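# Roll the vial in the right palm until its label is up

## Task

The vial starts resting loosely in the right hand, palm up, in the fold between fingers and palm. Turn it by rolling it inside that same hand until its label points upward, matching the goal image, with no finger or thumb touching it at the end. Only the right hand may handle it; its wrist camera, camera post and the arm's final link count as part of the hand, and the left arm and left hand must never touch the right hand. The task fails if the vial contacts anything else or leaves the hand. To finish, the vial must rest motionless for a moment on the palm, clear of the wrist, camera and post, with the palm pointing straight up. No motor of either hand may show "moving" or "overload" or be accumulating time toward a shutdown; motors that were off from the very start are excused. Then declare the job complete.

## Robot and tools

ROBOT. There are two arms, left_arm and right_arm. Each carries an identical right-handed hand with index, middle, ring and thumb; the two hands are not mirrored. The vial job uses the right arm only. The left arm should keep away and must not contact the right hand.

SCENE FRAME (used in results). The origin sits on the table surface midway between the arms. +z is up, +x reaches out over the table, and left_arm is on the +y side. Positions are in metres, orientation is a wxyz quaternion, and velocities are in m/s and rad/s.

HAND-POINT FRAME (used in commands). The hand point is a spot in front of the palm where thumb and fingertips would pinch. +z runs along straightened fingers toward the tips. +x crosses the palm away from the thumb. +y points out of the palm face, and the palm surface is at y = -0.062 m. A rigid mast near the wrist occupies x +0.05 to +0.10, z -0.16 to -0.11, and up to y = +0.06 m, and it can collide with things.

execute_actions(actions). This takes a list of actions. Each action is a table of 1 to 15 rows, and each row lasts one 1/30 s step. If a table has fewer than 15 rows, its last row repeats until 15 steps have passed. An empty list just returns the current state and images.

A row is one flat list of 48 numbers, each from -1 to 1, always holding both arms. The first 24 are the left arm and the next 24 are the right arm. Each block of 24 is in this order: dx, dy, dz, rx, ry, rz, then index_mcp, index_abd, index_pip, index_dip, middle_mcp, middle_abd, middle_pip, middle_dip, ring_mcp, ring_abd, ring_pip, ring_dip, thumb_cmc, thumb_axl, thumb_mcp, thumb_ipl, current_limit, speed.

An optional 12 more numbers, each 0 to 1, scale the stiffness of each arm joint: the left arm's 6, then the right arm's 6, in joint order. A scale stays in effect until it is rewritten.

dx..rz are an offset, not a pose. They are measured in the hand point's own axes from its measured pose when the action began; for a call's first action, that is the last pose reported. Every row refers to that same starting pose, not to the row before it. A value of 1.0 equals 0.6 m of travel or 180 degrees of turn. rx, ry and rz form a single rotation vector. On every step the command is clipped to within 100 mm and 16 degrees of the current pose, so large offsets take several actions. Arm motion also trails commands by about 0.17 s.

The 16 joint numbers are absolute goal angles, scaled linearly between each hinge's stops. The straight values are: finger _mcp 0.75, _abd 0.00, _pip 0.58, _dip 0.70; thumb_cmc 0.71, thumb_axl 0.68, thumb_mcp 0.23, thumb_ipl 0.17. Moving toward -1 curls the finger knuckles toward the palm and spreads the _abd joints away from the thumb. For the thumb, -1 swings thumb_cmc in front of the palm and rolls thumb_axl about the thumb's length. With thumb_axl straight, thumb_mcp and thumb_ipl toward -1 bend the thumb toward +z. A zero is a real goal, not 'unchanged': to keep a hand as it is, resend its hand_goal, current_limit and speed.

current_limit maps -1..+1 to 0..550 mA (never below 11 mA), with a default of +0.4. speed sets the motor rate at (speed+1)/2 of 5.9 rad/s, with a default of -0.6. Both persist once set.

move(target, speed, stop_force, blocking). target is one 48-number row. Its pose part is an offset from the pose in the latest result, and its hand numbers are sent at the start. Both arms travel in straight lines and finish together, taking 0.5 to 10 s. speed is given in m/s, from 0.002 to 0.5 (default 0.25); turning is capped at twice that value in rad/s. stop_force is one value for both arms, 9 to 40 N. It halts an arm whose wrist sensor feels that much added push along its travel. Do not rely on it when the hand also rotates, and leave it out when backing off a contact. blocking=false returns after 0.5 s; poll with wait(0), or use stop to brake. The result includes a 'move:' line giving the ending (done, off_target, moving, held, contact, fault) and which limits acted.

wait(seconds 0-10) lets time pass while the last commands are held. stop brakes a running move. zoom_image(camera, region=[x0,y0,x1,y1]) enlarges part of one camera image, up to 504x504 px. The cameras are cam_head_left and cam_head_right (896x504), and cam_left_wrist and cam_right_wrist (504x504 fisheye). show_instructions displays the reference image. finished_scene(scene) ends the scene and grades it, and it cannot be undone.

RESULTS. Each arm's line gives its pose and velocities, plus a 'Hand target' that the controller is steering toward. 'pose unreachable' means the clearance check altered a command. Wrist force and torque are reported in the hand-point axes; they are noisy, offset by up to about 4 N, and saturate near 50 N. Per-motor lists are also given: hand_goal, hand_measured (same scale), and hand_current_ma (positive pushes toward -1). hand_state reads moving, goal, blocked or overload.

THINGS TO AVOID.
- Motor current: 495 mA or more builds a counter, and at 5 s the motor shuts off for 10 s.
- Arm faults: joint torque at its limit (wrist joints 26 N m) or 150 N of outside force stops the arm for 10 s.
- Arm contact: do not let the arms strike or press on each other.
- Vial: do not let it fall out, touch anything besides the right hand, or leave the table.
- Palm direction: keep the palm facing up.
- Motor heat: warnings start at 70 °C, and brakes lock at 85 °C.

Motion time counts, so act briefly and smoothly.

Each tool is called by a JSON object that holds its "name" and its "arguments".

## Session

{"name": "show_instructions", "arguments": {}}

{"name": "execute_actions", "arguments": {"actions": []}}

Reference images for this scene: goal picture from the wrist camera place.

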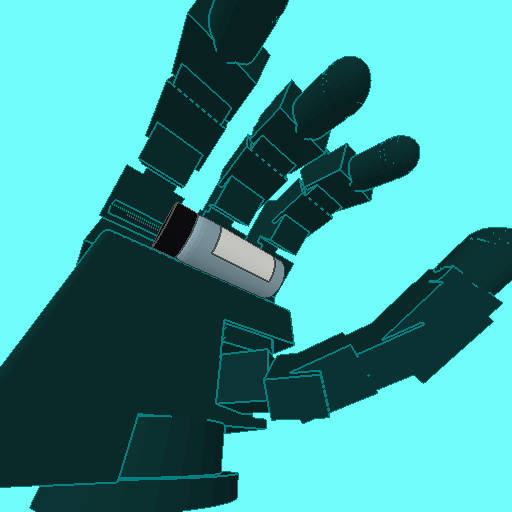

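Scene clock: 0.00 s.
left_arm: end_effector_position=(+0.2747, +0.7111, +0.2310) hand_goal=(+0.754, +0.000, +0.576, +0.696, +0.754, +0.000, +0.576, +0.696, +0.754, +0.000, +0.576, +0.696, +0.714, +0.678, +0.226, +0.168) hand_measured=(+0.754, +0.000, +0.576, +0.696, +0.754, +0.000, +0.576, +0.696, +0.754, +0.000, +0.576, +0.696, +0.714, +0.678, +0.226, +0.168) hand_current_ma=(+0, +0, +0, +0, +0, +0, +0, +0, +0, +0, +0, +0, +0, +0, +0, +0) hand_state=(goal, goal, goal, goal, goal, goal, goal, goal, goal, goal, goal, goal, goal, goal, goal, goal) hand_current_limit=0.40 hand_speed=-0.60 end_effector_quat_wxyz=(+0.013, +0.912, +0.411, -0.011) end_effector_velocity=(+0.000, +0.000, +0.000) end_effector_angular_velocity=(+0.001, -0.001, -0.001) | right_arm: end_effector_position=(+0.4941, -0.0070, +0.4076) hand_goal=(+0.046, +0.000, -0.008, +0.280, +0.046, +0.000, -0.008, +0.280, +0.046, +0.000, -0.008, +0.280, -0.104, +0.266, +0.032, -0.018) hand_measured=(+0.062, +0.000, -0.006, +0.282, +0.062, +0.000, -0.006, +0.282, +0.062, +0.000, -0.006, +0.282, -0.090, +0.270, +0.034, -0.016) hand_current_ma=(+84, +0, +14, +12, +84, +0, +13, +12, +86, +0, +13, +14, +72, +27, +11, +11) hand_state=(goal, goal, goal, goal, goal, goal, goal, goal, goal, goal, goal, goal, goal, goal, goal, goal) hand_current_limit=0.40 hand_speed=-0.60 end_effector_quat_wxyz=(+0.298, +0.251, +0.649, +0.654) end_effector_velocity=(-0.000, -0.000, +0.000) end_effector_angular_velocity=(-0.000, -0.000, +0.000)
Joint positions: left_arm=[ 0.467 -1.711  2.029 -1.865 -1.594  1.242] | right_arm=[ 0.574 -1.161  2.2   -4.214 -1.3   -0.05 ]
Joint velocities: left_arm=[-0.    -0.    -0.    -0.001  0.001  0.001] | right_arm=[-0. -0.  0.  0.  0. -0.]
Wrist force (N, on the end effector, along its own x y z axes, offset not removed): no reading
Wrist torque (N m, same axes, about the end effector's origin, offset not removed): no reading
Hand target (left_arm): +0.275, +0.711, +0.231; +0.013, +0.912, +0.411, -0.011
Hand target (right_arm): +0.494, -0.007, +0.408; +0.298, +0.251, +0.649, +0.654
Joint stiffness scale: left_arm=[1. 1. 1. 1. 1. 1.] | right_arm=[1. 1. 1. 1. 1. 1.]

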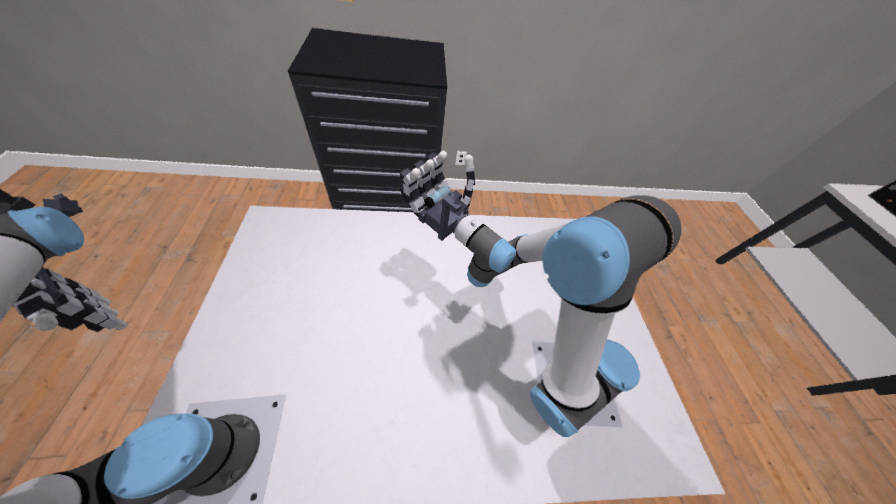

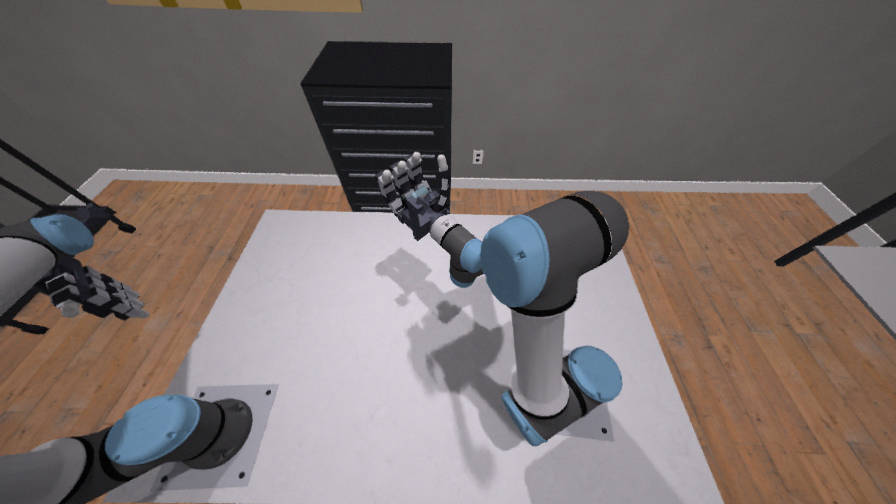

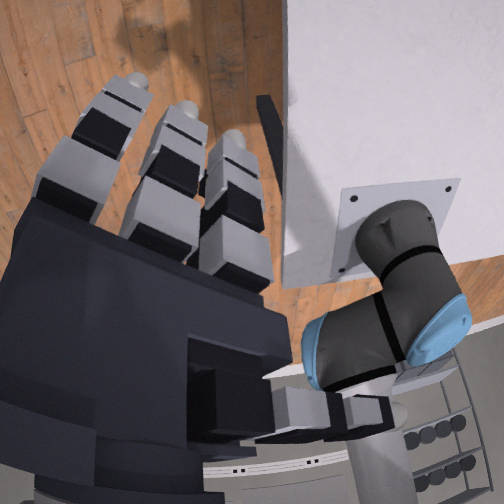

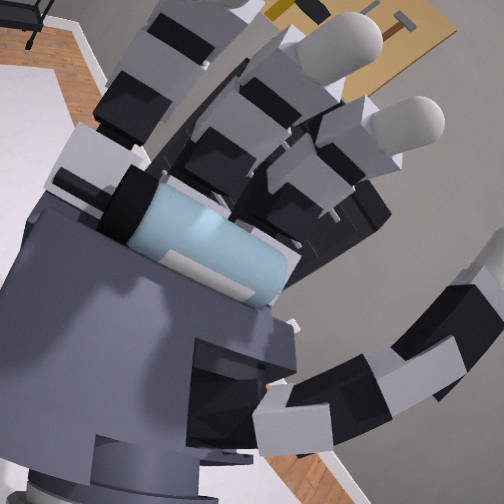

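{"name": "execute_actions", "arguments": {"actions": [[[0,0,0,0,0,0,0.754,0,0.576,0.696,0.754,0,0.576,0.696,0.754,0,0.576,0.696,0.714,0.678,0.226,0.168,0.4,-0.6,0,0,0,0,0,0.02,0.28,0.2,-0.5,0.2,0.28,0,-0.5,0.2,0.2,0,-0.2,0.1,0.1,0.266,0.032,-0.018,0.6,0]],[[0,0,0,0,0,0,0.754,0,0.576,0.696,0.754,0,0.576,0.696,0.754,0,0.576,0.696,0.714,0.678,0.226,0.168,0.4,-0.6,0,0,0,0,0,0,0.25,0.2,-0.9,-0.27,0.25,0,-0.9,-0.3,0.2,0,-0.2,0.1,0.1,0.266,0.032,-0.018,0.6,0]],[[0,0,0,0,0,0,0.754,0,0.576,0.696,0.754,0,0.576,0.696,0.754,0,0.576,0.696,0.714,0.678,0.226,0.168,0.4,-0.6,0,0,0,0,0,0,-0.2,0.2,-0.9,-0.27,-0.2,0,-0.9,-0.3,0.2,0,-0.2,0.1,0.1,0.266,0.032,-0.018,0.6,-0.4]]]}}

{"name": "execute_actions", "arguments": {"actions": [[[0,0,0,0,0,0,0.754,0,0.576,0.696,0.754,0,0.576,0.696,0.754,0,0.576,0.696,0.714,0.678,0.226,0.168,0.4,-0.6,0,0,0,0,0,0,-0.2,0.2,-0.5,0.2,-0.2,0,-0.5,0.2,0.2,0,-0.2,0.1,0.1,0.266,0.032,-0.018,0.6,0]],[[0,0,0,0,0,0,0.754,0,0.576,0.696,0.754,0,0.576,0.696,0.754,0,0.576,0.696,0.714,0.678,0.226,0.168,0.4,-0.6,0,0,0,0,0,0,0.25,0.2,-0.5,0.2,0.25,0,-0.5,0.2,0.2,0,-0.2,0.1,0.1,0.266,0.032,-0.018,0.6,0]]]}}

Scene clock: 5.90 s.
left_arm: end_effector_position=(+0.2747, +0.7111, +0.2310) hand_goal=(+0.754, +0.000, +0.576, +0.696, +0.754, +0.000, +0.576, +0.696, +0.754, +0.000, +0.576, +0.696, +0.714, +0.678, +0.226, +0.168) hand_measured=(+0.754, +0.000, +0.576, +0.696, +0.754, +0.000, +0.576, +0.696, +0.754, +0.000, +0.576, +0.696, +0.714, +0.678, +0.222, +0.168) hand_current_ma=(-5, +0, +4, +0, -5, +0, +4, +0, -5, +0, +4, +0, +1, -4, -25, -2) hand_state=(goal, goal, goal, goal, goal, goal, goal, goal, goal, goal, goal, goal, goal, goal, goal, goal) hand_current_limit=0.40 hand_speed=-0.60 end_effector_quat_wxyz=(+0.013, +0.912, +0.411, -0.011) end_effector_velocity=(-0.000, -0.000, -0.000) end_effector_angular_velocity=(-0.000, +0.002, -0.001) | right_arm: end_effector_position=(+0.4949, -0.0074, +0.4057) hand_goal=(-0.200, +0.200, -0.900, -0.270, -0.200, +0.000, -0.900, -0.300, +0.200, +0.000, -0.200, +0.100, +0.100, +0.266, +0.032, -0.018) hand_measured=(+0.056, +0.200, -0.846, -0.232, +0.208, +0.000, -0.846, -0.250, +0.204, +0.000, -0.198, +0.102, +0.106, +0.270, +0.034, -0.016) hand_current_ma=(+296, +1, +276, +189, +440, +1, +296, +283, +27, +0, +12, +13, +31, +22, +7, +10) hand_state=(moving, goal, blocked, blocked, blocked, goal, blocked, blocked, goal, goal, goal, goal, goal, goal, goal, goal) hand_current_limit=0.60 hand_speed=-0.40 end_effector_quat_wxyz=(+0.278, +0.271, +0.642, +0.661) end_effector_velocity=(+0.000, +0.000, -0.000) end_effector_angular_velocity=(-0.001, +0.001, -0.000)
Joint positions: left_arm=[ 0.467 -1.711  2.029 -1.865 -1.594  1.242] | right_arm=[ 0.586 -1.161  2.2   -4.211 -1.312  0.009]
Joint velocities: left_arm=[-0.     0.     0.001  0.001  0.001  0.001] | right_arm=[-0.    -0.    -0.     0.002 -0.     0.   ]
Wrist force (N, on the end effector, along its own x y z axes, offset not removed): left_arm=[-3.2 3.0 2.9] | right_arm=[2.5 -1.5 1.4]
Wrist torque (N m, same axes, about the end effector's origin, offset not removed): left_arm=[0.22 0.24 -0.25] | right_arm=[-0.35 -0.42 0.00]
Hand target (left_arm): +0.275, +0.711, +0.231; +0.013, +0.912, +0.411, -0.011
Hand target (right_arm): +0.495, -0.007, +0.406; +0.278, +0.271, +0.642, +0.661
Off the commanded pose (left_arm): 0.000 m, 0 deg.
Off the commanded pose (right_arm): 0.000 m, 0 deg.
Joint stiffness scale: left_arm=[1. 1. 1. 1. 1. 1.] | right_arm=[1. 1. 1. 1. 1. 1.]

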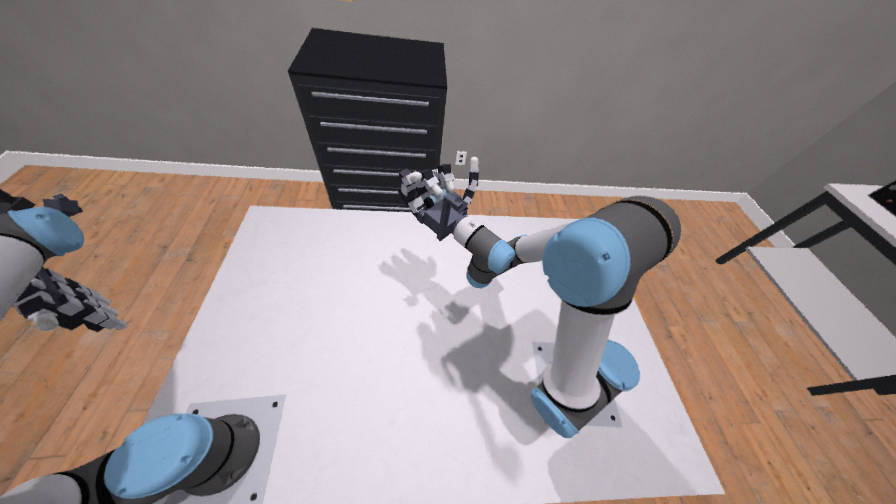

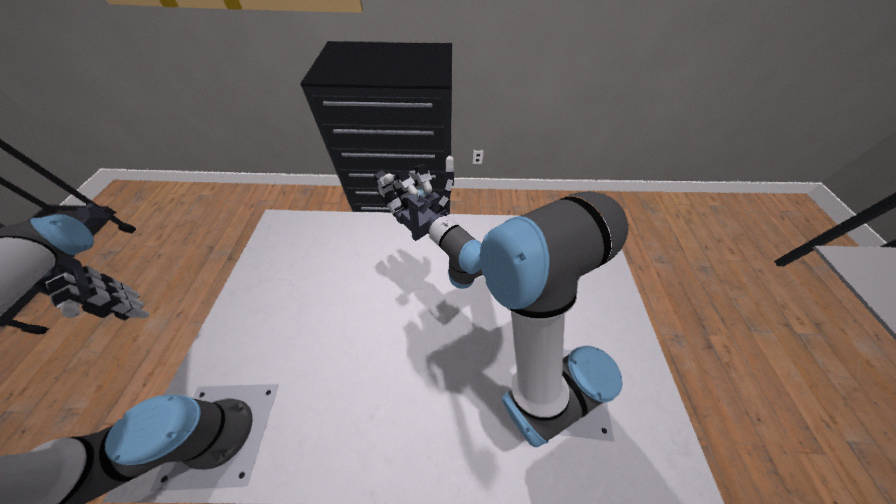

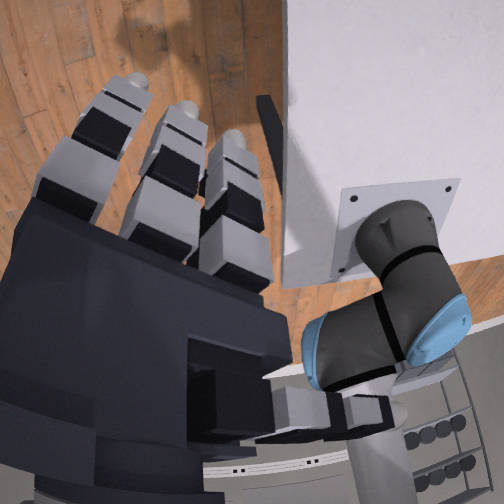

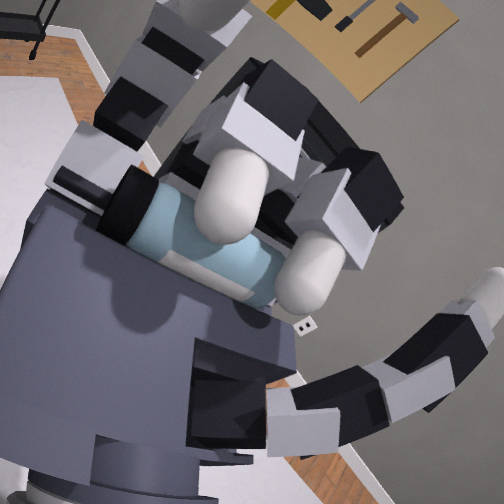

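Scene clock: 6.90 s.
left_arm: end_effector_position=(+0.2747, +0.7111, +0.2310) hand_goal=(+0.754, +0.000, +0.576, +0.696, +0.754, +0.000, +0.576, +0.696, +0.754, +0.000, +0.576, +0.696, +0.714, +0.678, +0.226, +0.168) hand_measured=(+0.754, +0.000, +0.576, +0.696, +0.754, +0.000, +0.576, +0.696, +0.754, +0.000, +0.576, +0.696, +0.714, +0.678, +0.222, +0.168) hand_current_ma=(-5, +0, +4, +0, -5, +0, +4, +0, -5, +0, +4, +0, +1, -4, -25, -2) hand_state=(goal, goal, goal, goal, goal, goal, goal, goal, goal, goal, goal, goal, goal, goal, goal, goal) hand_current_limit=0.40 hand_speed=-0.60 end_effector_quat_wxyz=(+0.013, +0.912, +0.411, -0.011) end_effector_velocity=(+0.000, +0.000, -0.000) end_effector_angular_velocity=(+0.001, +0.000, -0.000) | right_arm: end_effector_position=(+0.4949, -0.0074, +0.4057) hand_goal=(+0.250, +0.200, -0.500, +0.200, +0.250, +0.000, -0.500, +0.200, +0.200, +0.000, -0.200, +0.100, +0.100, +0.266, +0.032, -0.018) hand_measured=(+0.254, +0.200, -0.506, +0.196, +0.254, +0.000, -0.504, +0.196, +0.206, +0.000, -0.198, +0.102, +0.106, +0.270, +0.034, -0.016) hand_current_ma=(+23, +1, -27, -19, +23, +1, -25, -19, +27, +0, +12, +13, +31, +22, +7, +10) hand_state=(goal, goal, goal, goal, goal, goal, goal, goal, goal, goal, goal, goal, goal, goal, goal, goal) hand_current_limit=0.60 hand_speed=0.00 end_effector_quat_wxyz=(+0.278, +0.271, +0.642, +0.661) end_effector_velocity=(+0.000, +0.000, +0.000) end_effector_angular_velocity=(-0.001, -0.001, -0.000)
Joint positions: left_arm=[ 0.467 -1.711  2.029 -1.865 -1.594  1.242] | right_arm=[ 0.586 -1.161  2.2   -4.211 -1.312  0.009]
Joint velocities: left_arm=[-0.     0.001  0.    -0.001  0.001 -0.   ] | right_arm=[-0.    -0.001 -0.001  0.001 -0.    -0.001]
Wrist force (N, on the end effector, along its own x y z axes, offset not removed): left_arm=[-0.1 3.4 0.8] | right_arm=[2.6 -0.6 2.2]
Wrist torque (N m, same axes, about the end effector's origin, offset not removed): left_arm=[0.44 -0.20 0.24] | right_arm=[-0.36 -0.45 -0.01]
Hand target (left_arm): +0.275, +0.711, +0.231; +0.013, +0.912, +0.411, -0.011
Hand target (right_arm): +0.495, -0.007, +0.406; +0.278, +0.271, +0.642, +0.661
Off the commanded pose (left_arm): 0.000 m, 0 deg.
Off the commanded pose (right_arm): 0.000 m, 0 deg.
Joint stiffness scale: left_arm=[1. 1. 1. 1. 1. 1.] | right_arm=[1. 1. 1. 1. 1. 1.]

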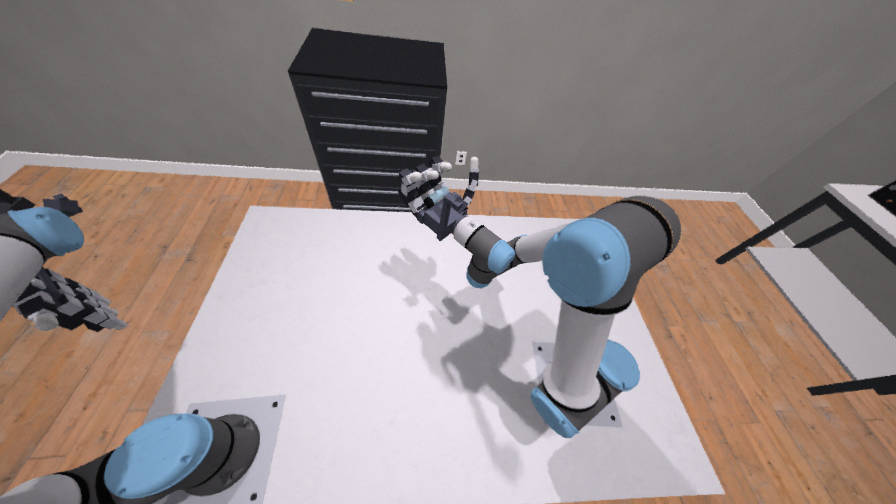

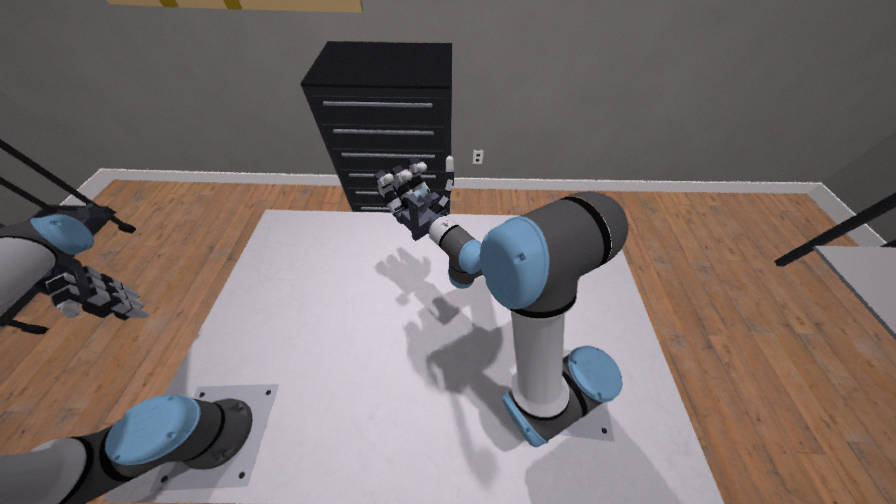

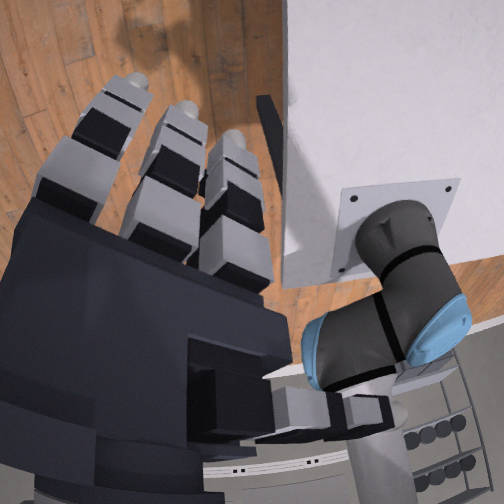

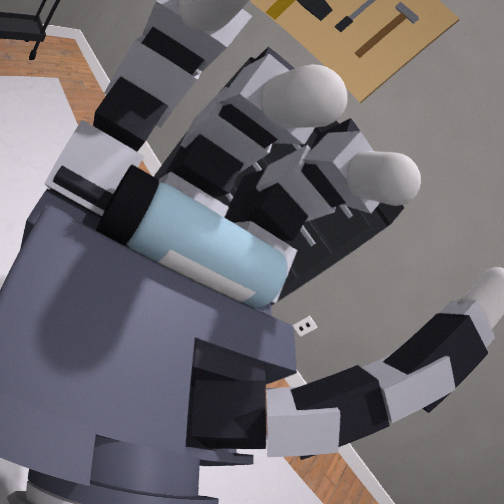

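{"name": "execute_actions", "arguments": {"actions": [[[0,0,0,0,0,0,0.754,0,0.576,0.696,0.754,0,0.576,0.696,0.754,0,0.576,0.696,0.714,0.678,0.226,0.168,0.4,-0.6,0,0,0,0,0,0,0.2,0,-0.2,0.1,0.22,0,-0.9,-0.2,0.2,0,-0.2,0.1,0.1,0.266,0.032,-0.018,0.6,0]],[[0,0,0,0,0,0,0.754,0,0.576,0.696,0.754,0,0.576,0.696,0.754,0,0.576,0.696,0.714,0.678,0.226,0.168,0.4,-0.6,0,0,0,0,0,0,0.2,0,-0.2,0.1,-0.2,0,-0.9,-0.2,0.2,0,-0.2,0.1,0.1,0.266,0.032,-0.018,0.6,-0.4]]]}}

{"name": "execute_actions", "arguments": {"actions": [[[0,0,0,0,0,0,0.754,0,0.576,0.696,0.754,0,0.576,0.696,0.754,0,0.576,0.696,0.714,0.678,0.226,0.168,0.4,-0.6,0,0,0,0,0,0,0.2,0,-0.2,0.1,-0.2,0,-0.5,0.2,0.2,0,-0.2,0.1,0.1,0.266,0.032,-0.018,0.6,0]],[[0,0,0,0,0,0,0.754,0,0.576,0.696,0.754,0,0.576,0.696,0.754,0,0.576,0.696,0.714,0.678,0.226,0.168,0.4,-0.6,0,0,0,0,0,0,0.2,0,-0.2,0.1,0.22,0,-0.5,0.2,0.2,0,-0.2,0.1,0.1,0.266,0.032,-0.018,0.6,0]]]}}

Scene clock: 12.93 s.
left_arm: end_effector_position=(+0.2747, +0.7111, +0.2310) hand_goal=(+0.754, +0.000, +0.576, +0.696, +0.754, +0.000, +0.576, +0.696, +0.754, +0.000, +0.576, +0.696, +0.714, +0.678, +0.226, +0.168) hand_measured=(+0.754, +0.000, +0.576, +0.696, +0.754, +0.000, +0.576, +0.696, +0.754, +0.000, +0.576, +0.696, +0.714, +0.678, +0.222, +0.168) hand_current_ma=(-5, +0, +4, +0, -5, +0, +4, +0, -5, +0, +4, +0, +1, -4, -25, -2) hand_state=(goal, goal, goal, goal, goal, goal, goal, goal, goal, goal, goal, goal, goal, goal, goal, goal) hand_current_limit=0.40 hand_speed=-0.60 end_effector_quat_wxyz=(+0.013, +0.912, +0.411, -0.011) end_effector_velocity=(+0.000, -0.000, +0.000) end_effector_angular_velocity=(+0.000, -0.001, -0.003) | right_arm: end_effector_position=(+0.4949, -0.0074, +0.4057) hand_goal=(+0.200, +0.000, -0.200, +0.100, -0.200, +0.000, -0.900, -0.200, +0.200, +0.000, -0.200, +0.100, +0.100, +0.266, +0.032, -0.018) hand_measured=(+0.216, +0.004, -0.204, +0.102, +0.008, +0.000, -0.864, -0.184, +0.206, +0.000, -0.198, +0.102, +0.106, +0.270, +0.034, -0.016) hand_current_ma=(+85, +15, -19, +12, +329, +1, +209, +93, +27, +0, +12, +13, +31, +22, +7, +10) hand_state=(goal, goal, goal, goal, moving, goal, moving, goal, goal, goal, goal, goal, goal, goal, goal, goal) hand_current_limit=0.60 hand_speed=-0.40 end_effector_quat_wxyz=(+0.278, +0.271, +0.642, +0.661) end_effector_velocity=(+0.000, -0.000, +0.000) end_effector_angular_velocity=(+0.001, +0.001, +0.000)
Joint positions: left_arm=[ 0.467 -1.711  2.029 -1.865 -1.594  1.242] | right_arm=[ 0.586 -1.161  2.2   -4.211 -1.312  0.009]
Joint velocities: left_arm=[-0.001  0.    -0.    -0.001 -0.     0.002] | right_arm=[-0.    -0.    -0.     0.001  0.     0.002]
Wrist force (N, on the end effector, along its own x y z axes, offset not removed): left_arm=[-1.6 0.1 1.9] | right_arm=[1.8 -2.6 0.2]
Wrist torque (N m, same axes, about the end effector's origin, offset not removed): left_arm=[-0.12 0.32 0.09] | right_arm=[-0.49 -0.41 -0.03]
Hand target (left_arm): +0.275, +0.711, +0.231; +0.013, +0.912, +0.411, -0.011
Hand target (right_arm): +0.495, -0.007, +0.406; +0.278, +0.271, +0.642, +0.661
Off the commanded pose (left_arm): 0.000 m, 0 deg.
Off the commanded pose (right_arm): 0.000 m, 0 deg.
Joint stiffness scale: left_arm=[1. 1. 1. 1. 1. 1.] | right_arm=[1. 1. 1. 1. 1. 1.]

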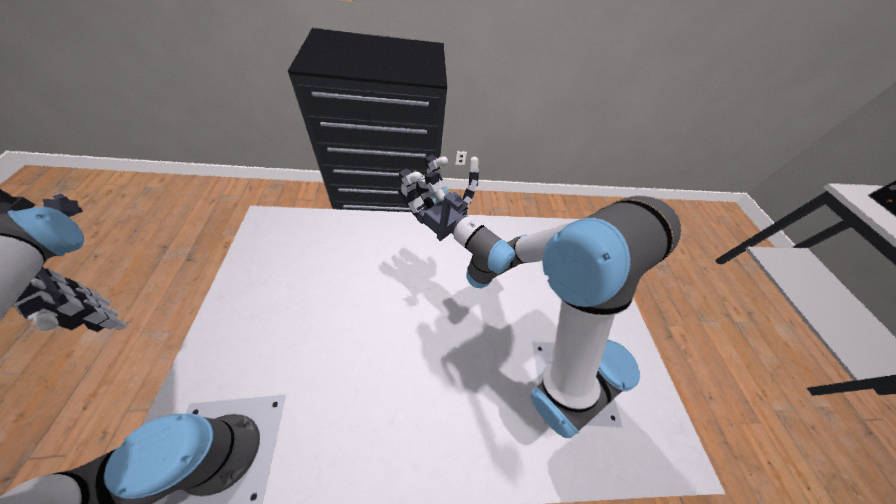

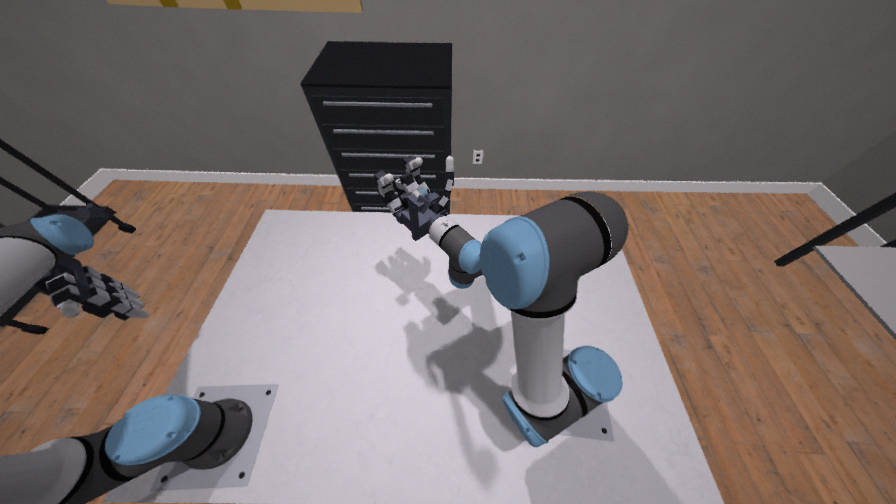

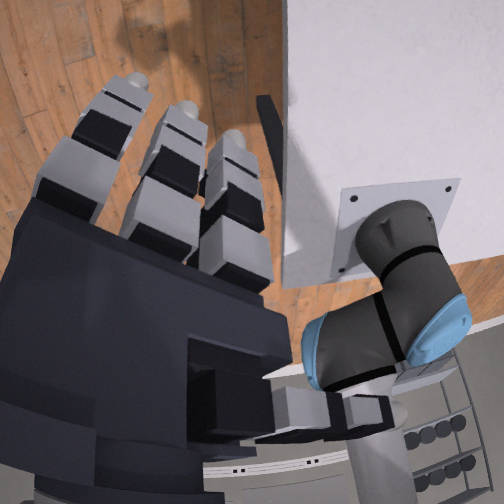

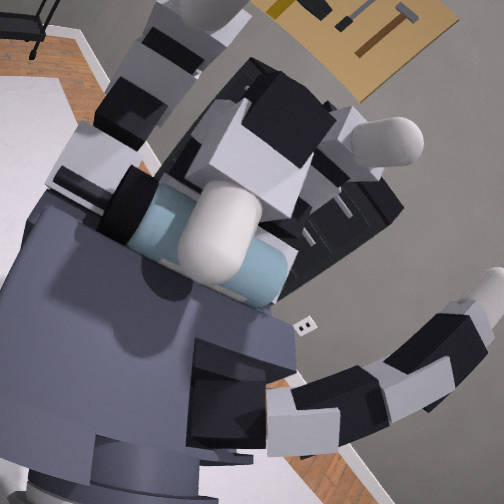

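Scene clock: 13.93 s.
left_arm: end_effector_position=(+0.2747, +0.7111, +0.2310) hand_goal=(+0.754, +0.000, +0.576, +0.696, +0.754, +0.000, +0.576, +0.696, +0.754, +0.000, +0.576, +0.696, +0.714, +0.678, +0.226, +0.168) hand_measured=(+0.754, +0.000, +0.576, +0.696, +0.754, +0.000, +0.576, +0.696, +0.754, +0.000, +0.576, +0.696, +0.714, +0.678, +0.222, +0.168) hand_current_ma=(-5, +0, +4, +0, -5, +0, +4, +0, -5, +0, +4, +0, +1, -4, -25, -2) hand_state=(goal, goal, goal, goal, goal, goal, goal, goal, goal, goal, goal, goal, goal, goal, goal, goal) hand_current_limit=0.40 hand_speed=-0.60 end_effector_quat_wxyz=(+0.013, +0.912, +0.411, -0.011) end_effector_velocity=(+0.000, +0.000, +0.000) end_effector_angular_velocity=(+0.000, -0.000, +0.000) | right_arm: end_effector_position=(+0.4949, -0.0074, +0.4057) hand_goal=(+0.200, +0.000, -0.200, +0.100, +0.220, +0.000, -0.500, +0.200, +0.200, +0.000, -0.200, +0.100, +0.100, +0.266, +0.032, -0.018) hand_measured=(+0.216, +0.004, -0.204, +0.102, +0.224, +0.000, -0.504, +0.196, +0.206, +0.000, -0.198, +0.102, +0.106, +0.270, +0.034, -0.016) hand_current_ma=(+85, +15, -19, +12, +21, +1, -26, -19, +27, +0, +12, +13, +31, +22, +7, +10) hand_state=(goal, goal, goal, goal, goal, goal, goal, goal, goal, goal, goal, goal, goal, goal, goal, goal) hand_current_limit=0.60 hand_speed=0.00 end_effector_quat_wxyz=(+0.278, +0.271, +0.642, +0.661) end_effector_velocity=(+0.000, -0.000, +0.000) end_effector_angular_velocity=(+0.001, +0.001, -0.000)
Joint positions: left_arm=[ 0.467 -1.711  2.029 -1.865 -1.594  1.242] | right_arm=[ 0.586 -1.161  2.2   -4.211 -1.312  0.009]
Joint velocities: left_arm=[ 0.001  0.001 -0.001 -0.     0.     0.   ] | right_arm=[ 0.     0.    -0.    -0.    -0.     0.002]
Wrist force (N, on the end effector, along its own x y z axes, offset not removed): left_arm=[-2.4 2.4 2.2] | right_arm=[4.0 -1.7 0.9]
Wrist torque (N m, same axes, about the end effector's origin, offset not removed): left_arm=[0.22 0.21 0.06] | right_arm=[-0.27 -0.76 0.19]
Hand target (left_arm): +0.275, +0.711, +0.231; +0.013, +0.912, +0.411, -0.011
Hand target (right_arm): +0.495, -0.007, +0.406; +0.278, +0.271, +0.642, +0.661
Off the commanded pose (left_arm): 0.000 m, 0 deg.
Off the commanded pose (right_arm): 0.000 m, 0 deg.
Joint stiffness scale: left_arm=[1. 1. 1. 1. 1. 1.] | right_arm=[1. 1. 1. 1. 1. 1.]

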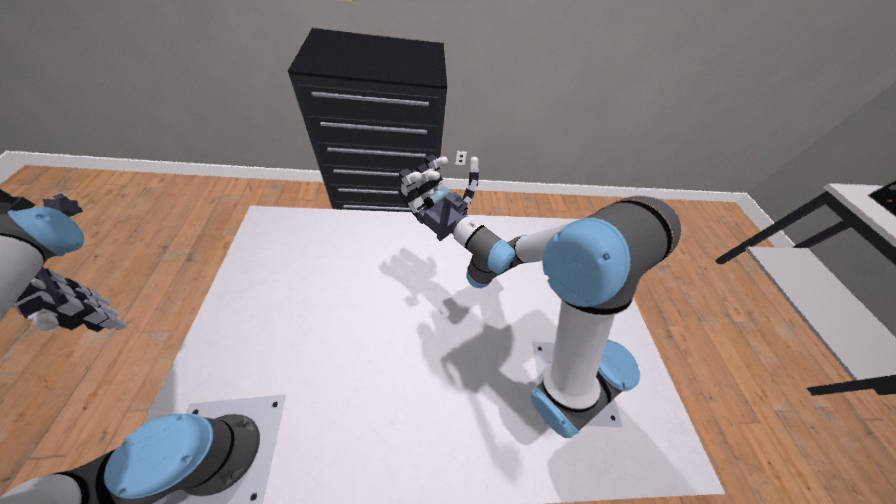

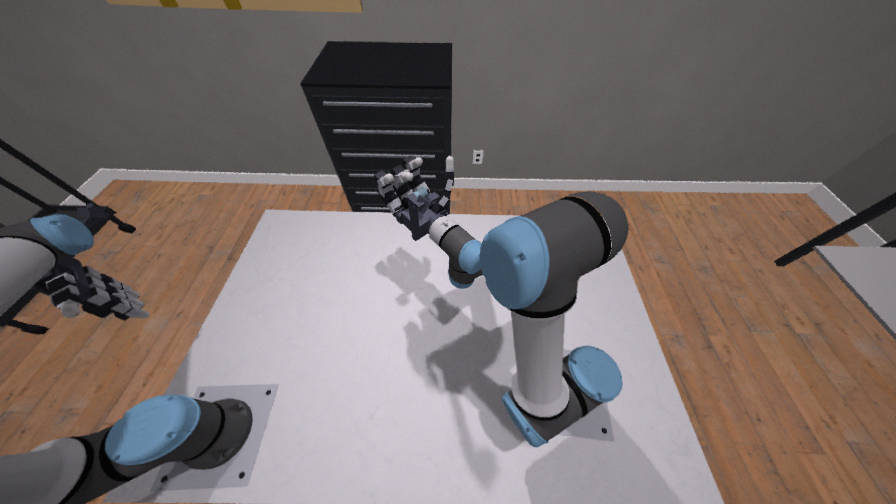

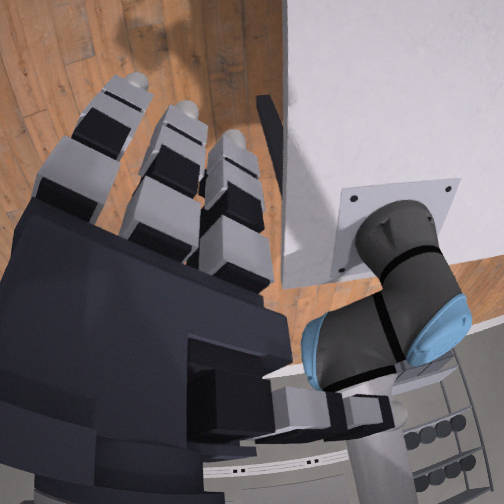

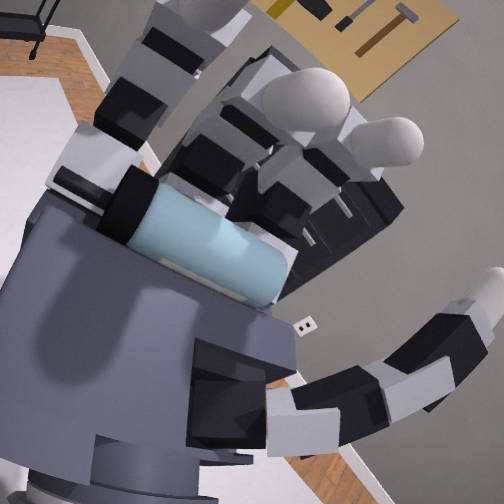

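{"name": "execute_actions", "arguments": {"actions": [[[0,0,0,0,0,0,0.754,0,0.576,0.696,0.754,0,0.576,0.696,0.754,0,0.576,0.696,0.714,0.678,0.226,0.168,0.4,-0.6,0,0,0,0,0,0,0.2,0,-0.2,0.1,0.22,0,-0.9,-0.2,0.2,0,-0.2,0.1,0.1,0.266,0.032,-0.018,0.75,0]],[[0,0,0,0,0,0,0.754,0,0.576,0.696,0.754,0,0.576,0.696,0.754,0,0.576,0.696,0.714,0.678,0.226,0.168,0.4,-0.6,0,0,0,0,0,0,0.2,0,-0.2,0.1,-0.25,0,-0.9,-0.21,0.2,0,-0.2,0.1,0.1,0.266,0.032,-0.018,0.75,0]],[[0,0,0,0,0,0,0.754,0,0.576,0.696,0.754,0,0.576,0.696,0.754,0,0.576,0.696,0.714,0.678,0.226,0.168,0.4,-0.6,0,0,0,0,0,0,0.2,0,-0.2,0.1,-0.2,0,-0.5,0.2,0.2,0,-0.2,0.1,0.1,0.266,0.032,-0.018,0.75,0]],[[0,0,0,0,0,0,0.754,0,0.576,0.696,0.754,0,0.576,0.696,0.754,0,0.576,0.696,0.714,0.678,0.226,0.168,0.4,-0.6,0,0,0,0,0,0,0.2,0,-0.2,0.1,0.22,0,-0.5,0.2,0.2,0,-0.2,0.1,0.1,0.266,0.032,-0.018,0.75,0]],[[0,0,0,0,0,0,0.754,0,0.576,0.696,0.754,0,0.576,0.696,0.754,0,0.576,0.696,0.714,0.678,0.226,0.168,0.4,-0.6,0,0,0,0,0,0,0.2,0,-0.2,0.1,0.22,0,-0.9,-0.2,0.2,0,-0.2,0.1,0.1,0.266,0.032,-0.018,0.75,0]],[[0,0,0,0,0,0,0.754,0,0.576,0.696,0.754,0,0.576,0.696,0.754,0,0.576,0.696,0.714,0.678,0.226,0.168,0.4,-0.6,0,0,0,0,0,0,0.2,0,-0.2,0.1,-0.25,0,-0.9,-0.21,0.2,0,-0.2,0.1,0.1,0.266,0.032,-0.018,0.75,0]],[[0,0,0,0,0,0,0.754,0,0.576,0.696,0.754,0,0.576,0.696,0.754,0,0.576,0.696,0.714,0.678,0.226,0.168,0.4,-0.6,0,0,0,0,0,0,0.2,0,-0.2,0.1,-0.2,0,-0.5,0.2,0.2,0,-0.2,0.1,0.1,0.266,0.032,-0.018,0.75,0]],[[0,0,0,0,0,0,0.754,0,0.576,0.696,0.754,0,0.576,0.696,0.754,0,0.576,0.696,0.714,0.678,0.226,0.168,0.4,-0.6,0,0,0,0,0,0,0.2,0,-0.2,0.1,0.22,0,-0.5,0.2,0.2,0,-0.2,0.1,0.1,0.266,0.032,-0.018,0.75,0]],[[0,0,0,0,0,0,0.754,0,0.576,0.696,0.754,0,0.576,0.696,0.754,0,0.576,0.696,0.714,0.678,0.226,0.168,0.4,-0.6,0,0,0,0,0,0,0.2,0,-0.2,0.1,0.22,0,-0.9,-0.2,0.2,0,-0.2,0.1,0.1,0.266,0.032,-0.018,0.75,0]],[[0,0,0,0,0,0,0.754,0,0.576,0.696,0.754,0,0.576,0.696,0.754,0,0.576,0.696,0.714,0.678,0.226,0.168,0.4,-0.6,0,0,0,0,0,0,0.2,0,-0.2,0.1,-0.25,0,-0.9,-0.21,0.2,0,-0.2,0.1,0.1,0.266,0.032,-0.018,0.75,0]]]}}

{"name": "execute_actions", "arguments": {"actions": [[[0,0,0,0,0,0,0.754,0,0.576,0.696,0.754,0,0.576,0.696,0.754,0,0.576,0.696,0.714,0.678,0.226,0.168,0.4,-0.6,0,0,0,0,0,0,0.2,0,-0.2,0.1,-0.2,0,-0.5,0.2,0.2,0,-0.2,0.1,0.1,0.266,0.032,-0.018,0.75,0]],[[0,0,0,0,0,0,0.754,0,0.576,0.696,0.754,0,0.576,0.696,0.754,0,0.576,0.696,0.714,0.678,0.226,0.168,0.4,-0.6,0,0,0,0,0,0,0.2,0,-0.2,0.1,0.22,0,-0.5,0.2,0.2,0,-0.2,0.1,0.1,0.266,0.032,-0.018,0.75,0]],[[0,0,0,0,0,0,0.754,0,0.576,0.696,0.754,0,0.576,0.696,0.754,0,0.576,0.696,0.714,0.678,0.226,0.168,0.4,-0.6,0,0,0,0,0,0,0.2,0,-0.2,0.1,0.22,0,-0.9,-0.2,0.2,0,-0.2,0.1,0.1,0.266,0.032,-0.018,0.75,0]],[[0,0,0,0,0,0,0.754,0,0.576,0.696,0.754,0,0.576,0.696,0.754,0,0.576,0.696,0.714,0.678,0.226,0.168,0.4,-0.6,0,0,0,0,0,0,0.2,0,-0.2,0.1,-0.25,0,-0.9,-0.21,0.2,0,-0.2,0.1,0.1,0.266,0.032,-0.018,0.75,0]],[[0,0,0,0,0,0,0.754,0,0.576,0.696,0.754,0,0.576,0.696,0.754,0,0.576,0.696,0.714,0.678,0.226,0.168,0.4,-0.6,0,0,0,0,0,0,0.2,0,-0.2,0.1,-0.2,0,-0.5,0.2,0.2,0,-0.2,0.1,0.1,0.266,0.032,-0.018,0.75,0]],[[0,0,0,0,0,0,0.754,0,0.576,0.696,0.754,0,0.576,0.696,0.754,0,0.576,0.696,0.714,0.678,0.226,0.168,0.4,-0.6,0,0,0,0,0,0,0.2,0,-0.2,0.1,0.22,0,-0.5,0.2,0.2,0,-0.2,0.1,0.1,0.266,0.032,-0.018,0.75,0]]]}}

Scene clock: 31.73 s.
left_arm: end_effector_position=(+0.2747, +0.7111, +0.2310) hand_goal=(+0.754, +0.000, +0.576, +0.696, +0.754, +0.000, +0.576, +0.696, +0.754, +0.000, +0.576, +0.696, +0.714, +0.678, +0.226, +0.168) hand_measured=(+0.754, +0.000, +0.576, +0.696, +0.754, +0.000, +0.576, +0.696, +0.754, +0.000, +0.576, +0.696, +0.714, +0.678, +0.222, +0.168) hand_current_ma=(-5, +0, +4, +0, -5, +0, +4, +0, -5, +0, +4, +0, +1, -4, -25, -2) hand_state=(goal, goal, goal, goal, goal, goal, goal, goal, goal, goal, goal, goal, goal, goal, goal, goal) hand_current_limit=0.40 hand_speed=-0.60 end_effector_quat_wxyz=(+0.013, +0.912, +0.411, -0.011) end_effector_velocity=(+0.000, +0.000, -0.000) end_effector_angular_velocity=(+0.001, +0.001, -0.000) | right_arm: end_effector_position=(+0.4949, -0.0074, +0.4057) hand_goal=(+0.200, +0.000, -0.200, +0.100, -0.250, +0.000, -0.900, -0.210, +0.200, +0.000, -0.200, +0.100, +0.100, +0.266, +0.032, -0.018) hand_measured=(+0.216, +0.004, -0.204, +0.102, -0.038, +0.000, -0.860, -0.186, +0.206, +0.000, -0.198, +0.102, +0.106, +0.270, +0.034, -0.016) hand_current_ma=(+85, +15, -19, +12, +342, +1, +223, +141, +28, +0, +12, +13, +31, +22, +7, +10) hand_state=(goal, goal, goal, goal, moving, goal, blocked, blocked, goal, goal, goal, goal, goal, goal, goal, goal) hand_current_limit=0.75 hand_speed=0.00 end_effector_quat_wxyz=(+0.278, +0.271, +0.642, +0.661) end_effector_velocity=(+0.000, +0.000, -0.000) end_effector_angular_velocity=(-0.002, +0.001, -0.001)
Joint positions: left_arm=[ 0.467 -1.711  2.029 -1.865 -1.594  1.242] | right_arm=[ 0.586 -1.161  2.2   -4.211 -1.312  0.009]
Joint velocities: left_arm=[-0.001  0.001 -0.     0.     0.001 -0.   ] | right_arm=[-0.     0.    -0.     0.002 -0.001 -0.001]
Wrist force (N, on the end effector, along its own x y z axes, offset not removed): left_arm=[3.2 1.3 2.9] | right_arm=[-0.3 -1.2 0.3]
Wrist torque (N m, same axes, about the end effector's origin, offset not removed): left_arm=[0.08 -0.47 0.40] | right_arm=[-0.37 -0.09 -0.20]
Hand target (left_arm): +0.275, +0.711, +0.231; +0.013, +0.912, +0.411, -0.011
Hand target (right_arm): +0.495, -0.007, +0.406; +0.278, +0.271, +0.642, +0.661
Off the commanded pose (left_arm): 0.000 m, 0 deg.
Off the commanded pose (right_arm): 0.000 m, 0 deg.
Joint stiffness scale: left_arm=[1. 1. 1. 1. 1. 1.] | right_arm=[1. 1. 1. 1. 1. 1.]

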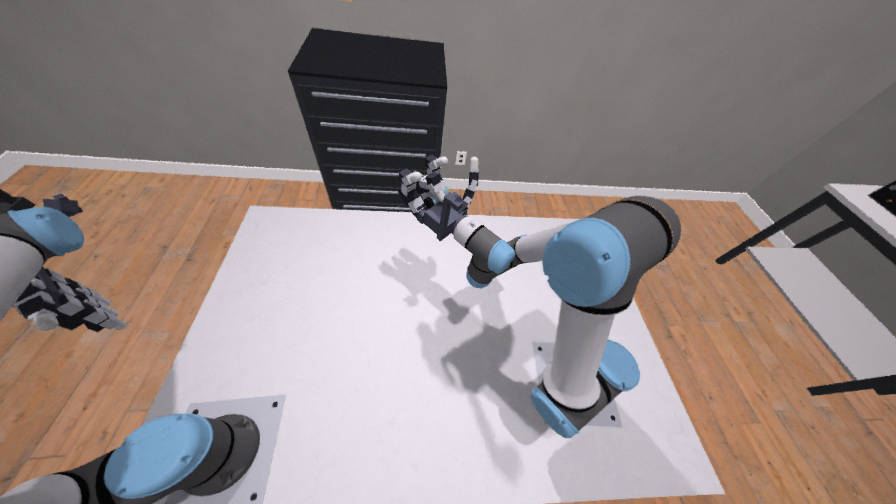

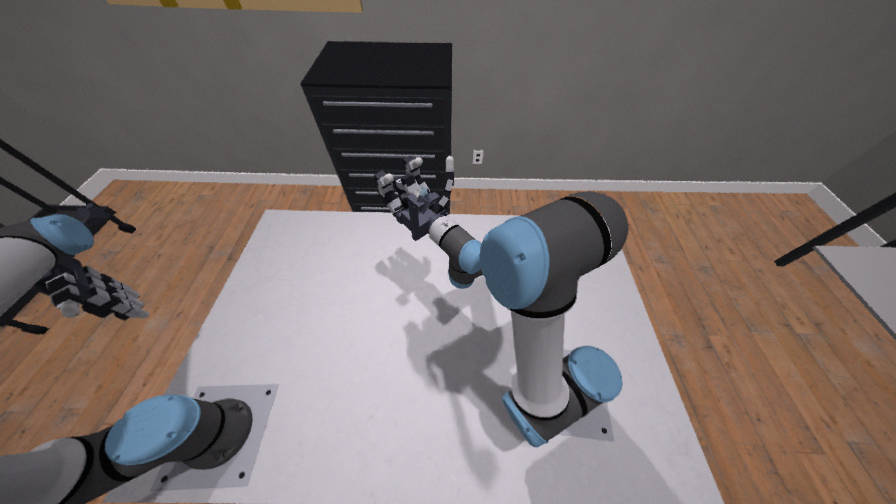

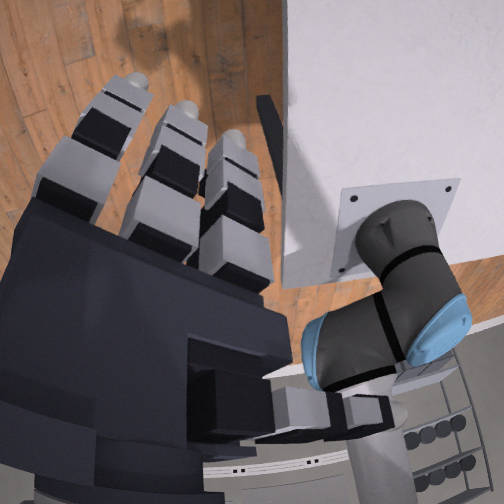

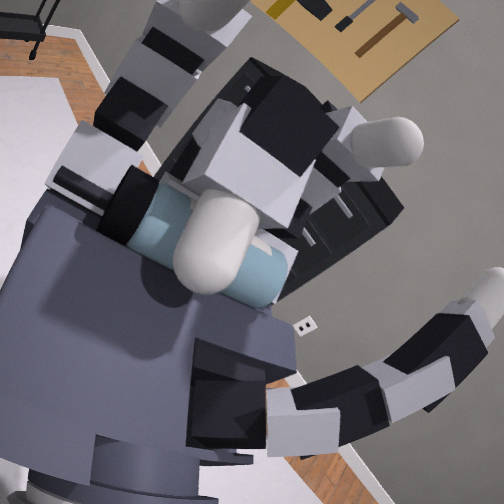

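Scene clock: 34.73 s.
left_arm: end_effector_position=(+0.2747, +0.7111, +0.2310) hand_goal=(+0.754, +0.000, +0.576, +0.696, +0.754, +0.000, +0.576, +0.696, +0.754, +0.000, +0.576, +0.696, +0.714, +0.678, +0.226, +0.168) hand_measured=(+0.754, +0.000, +0.576, +0.696, +0.754, +0.000, +0.576, +0.696, +0.754, +0.000, +0.576, +0.696, +0.714, +0.678, +0.222, +0.168) hand_current_ma=(-5, +0, +4, +0, -5, +0, +4, +0, -5, +0, +4, +0, +1, -4, -25, -2) hand_state=(goal, goal, goal, goal, goal, goal, goal, goal, goal, goal, goal, goal, goal, goal, goal, goal) hand_current_limit=0.40 hand_speed=-0.60 end_effector_quat_wxyz=(+0.013, +0.912, +0.411, -0.011) end_effector_velocity=(+0.000, -0.000, -0.001) end_effector_angular_velocity=(-0.001, +0.001, -0.001) | right_arm: end_effector_position=(+0.4949, -0.0074, +0.4057) hand_goal=(+0.200, +0.000, -0.200, +0.100, +0.220, +0.000, -0.500, +0.200, +0.200, +0.000, -0.200, +0.100, +0.100, +0.266, +0.032, -0.018) hand_measured=(+0.216, +0.004, -0.204, +0.102, +0.224, +0.000, -0.504, +0.196, +0.206, +0.000, -0.198, +0.102, +0.106, +0.270, +0.034, -0.016) hand_current_ma=(+85, +15, -19, +12, +21, +1, -26, -19, +28, +0, +12, +13, +31, +22, +7, +10) hand_state=(goal, goal, goal, goal, goal, goal, goal, goal, goal, goal, goal, goal, goal, goal, goal, goal) hand_current_limit=0.75 hand_speed=0.00 end_effector_quat_wxyz=(+0.278, +0.271, +0.642, +0.661) end_effector_velocity=(-0.000, +0.000, +0.000) end_effector_angular_velocity=(-0.001, -0.001, +0.000)
Joint positions: left_arm=[ 0.467 -1.711  2.029 -1.865 -1.594  1.242] | right_arm=[ 0.586 -1.161  2.2   -4.211 -1.312  0.009]
Joint velocities: left_arm=[ 0.     0.001 -0.     0.    -0.     0.001] | right_arm=[-0.    -0.    -0.     0.     0.    -0.001]
Wrist force (N, on the end effector, along its own x y z axes, offset not removed): left_arm=[-4.6 0.9 4.3] | right_arm=[1.4 -2.4 0.7]
Wrist torque (N m, same axes, about the end effector's origin, offset not removed): left_arm=[-0.05 0.43 -0.38] | right_arm=[-0.43 -0.31 -0.03]
Hand target (left_arm): +0.275, +0.711, +0.231; +0.013, +0.912, +0.411, -0.011
Hand target (right_arm): +0.495, -0.007, +0.406; +0.278, +0.271, +0.642, +0.661
Off the commanded pose (left_arm): 0.000 m, 0 deg.
Off the commanded pose (right_arm): 0.000 m, 0 deg.
Joint stiffness scale: left_arm=[1. 1. 1. 1. 1. 1.] | right_arm=[1. 1. 1. 1. 1. 1.]

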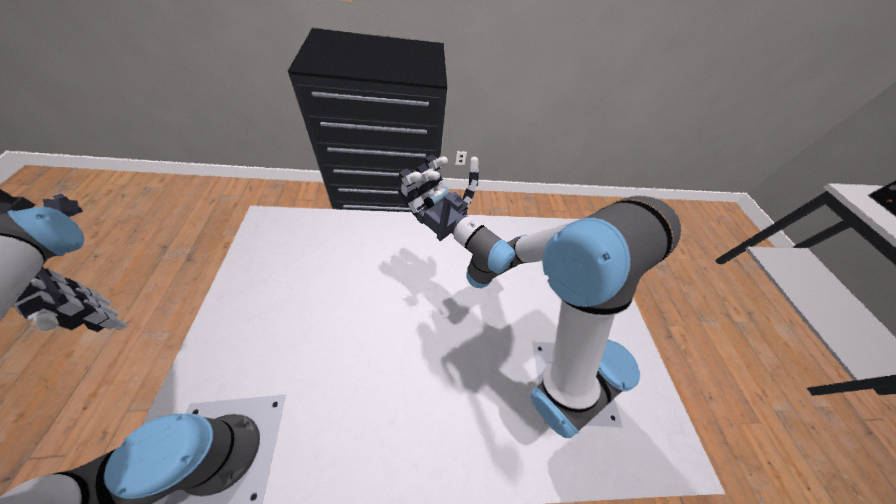

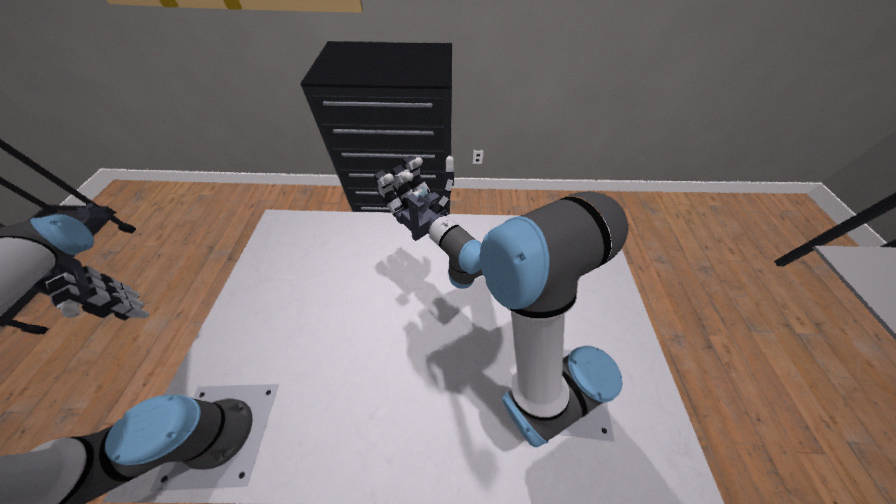

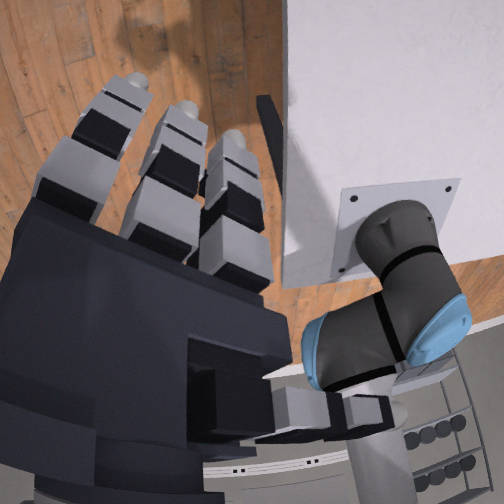

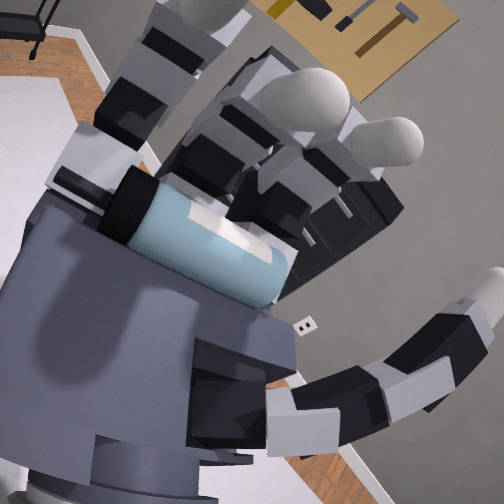

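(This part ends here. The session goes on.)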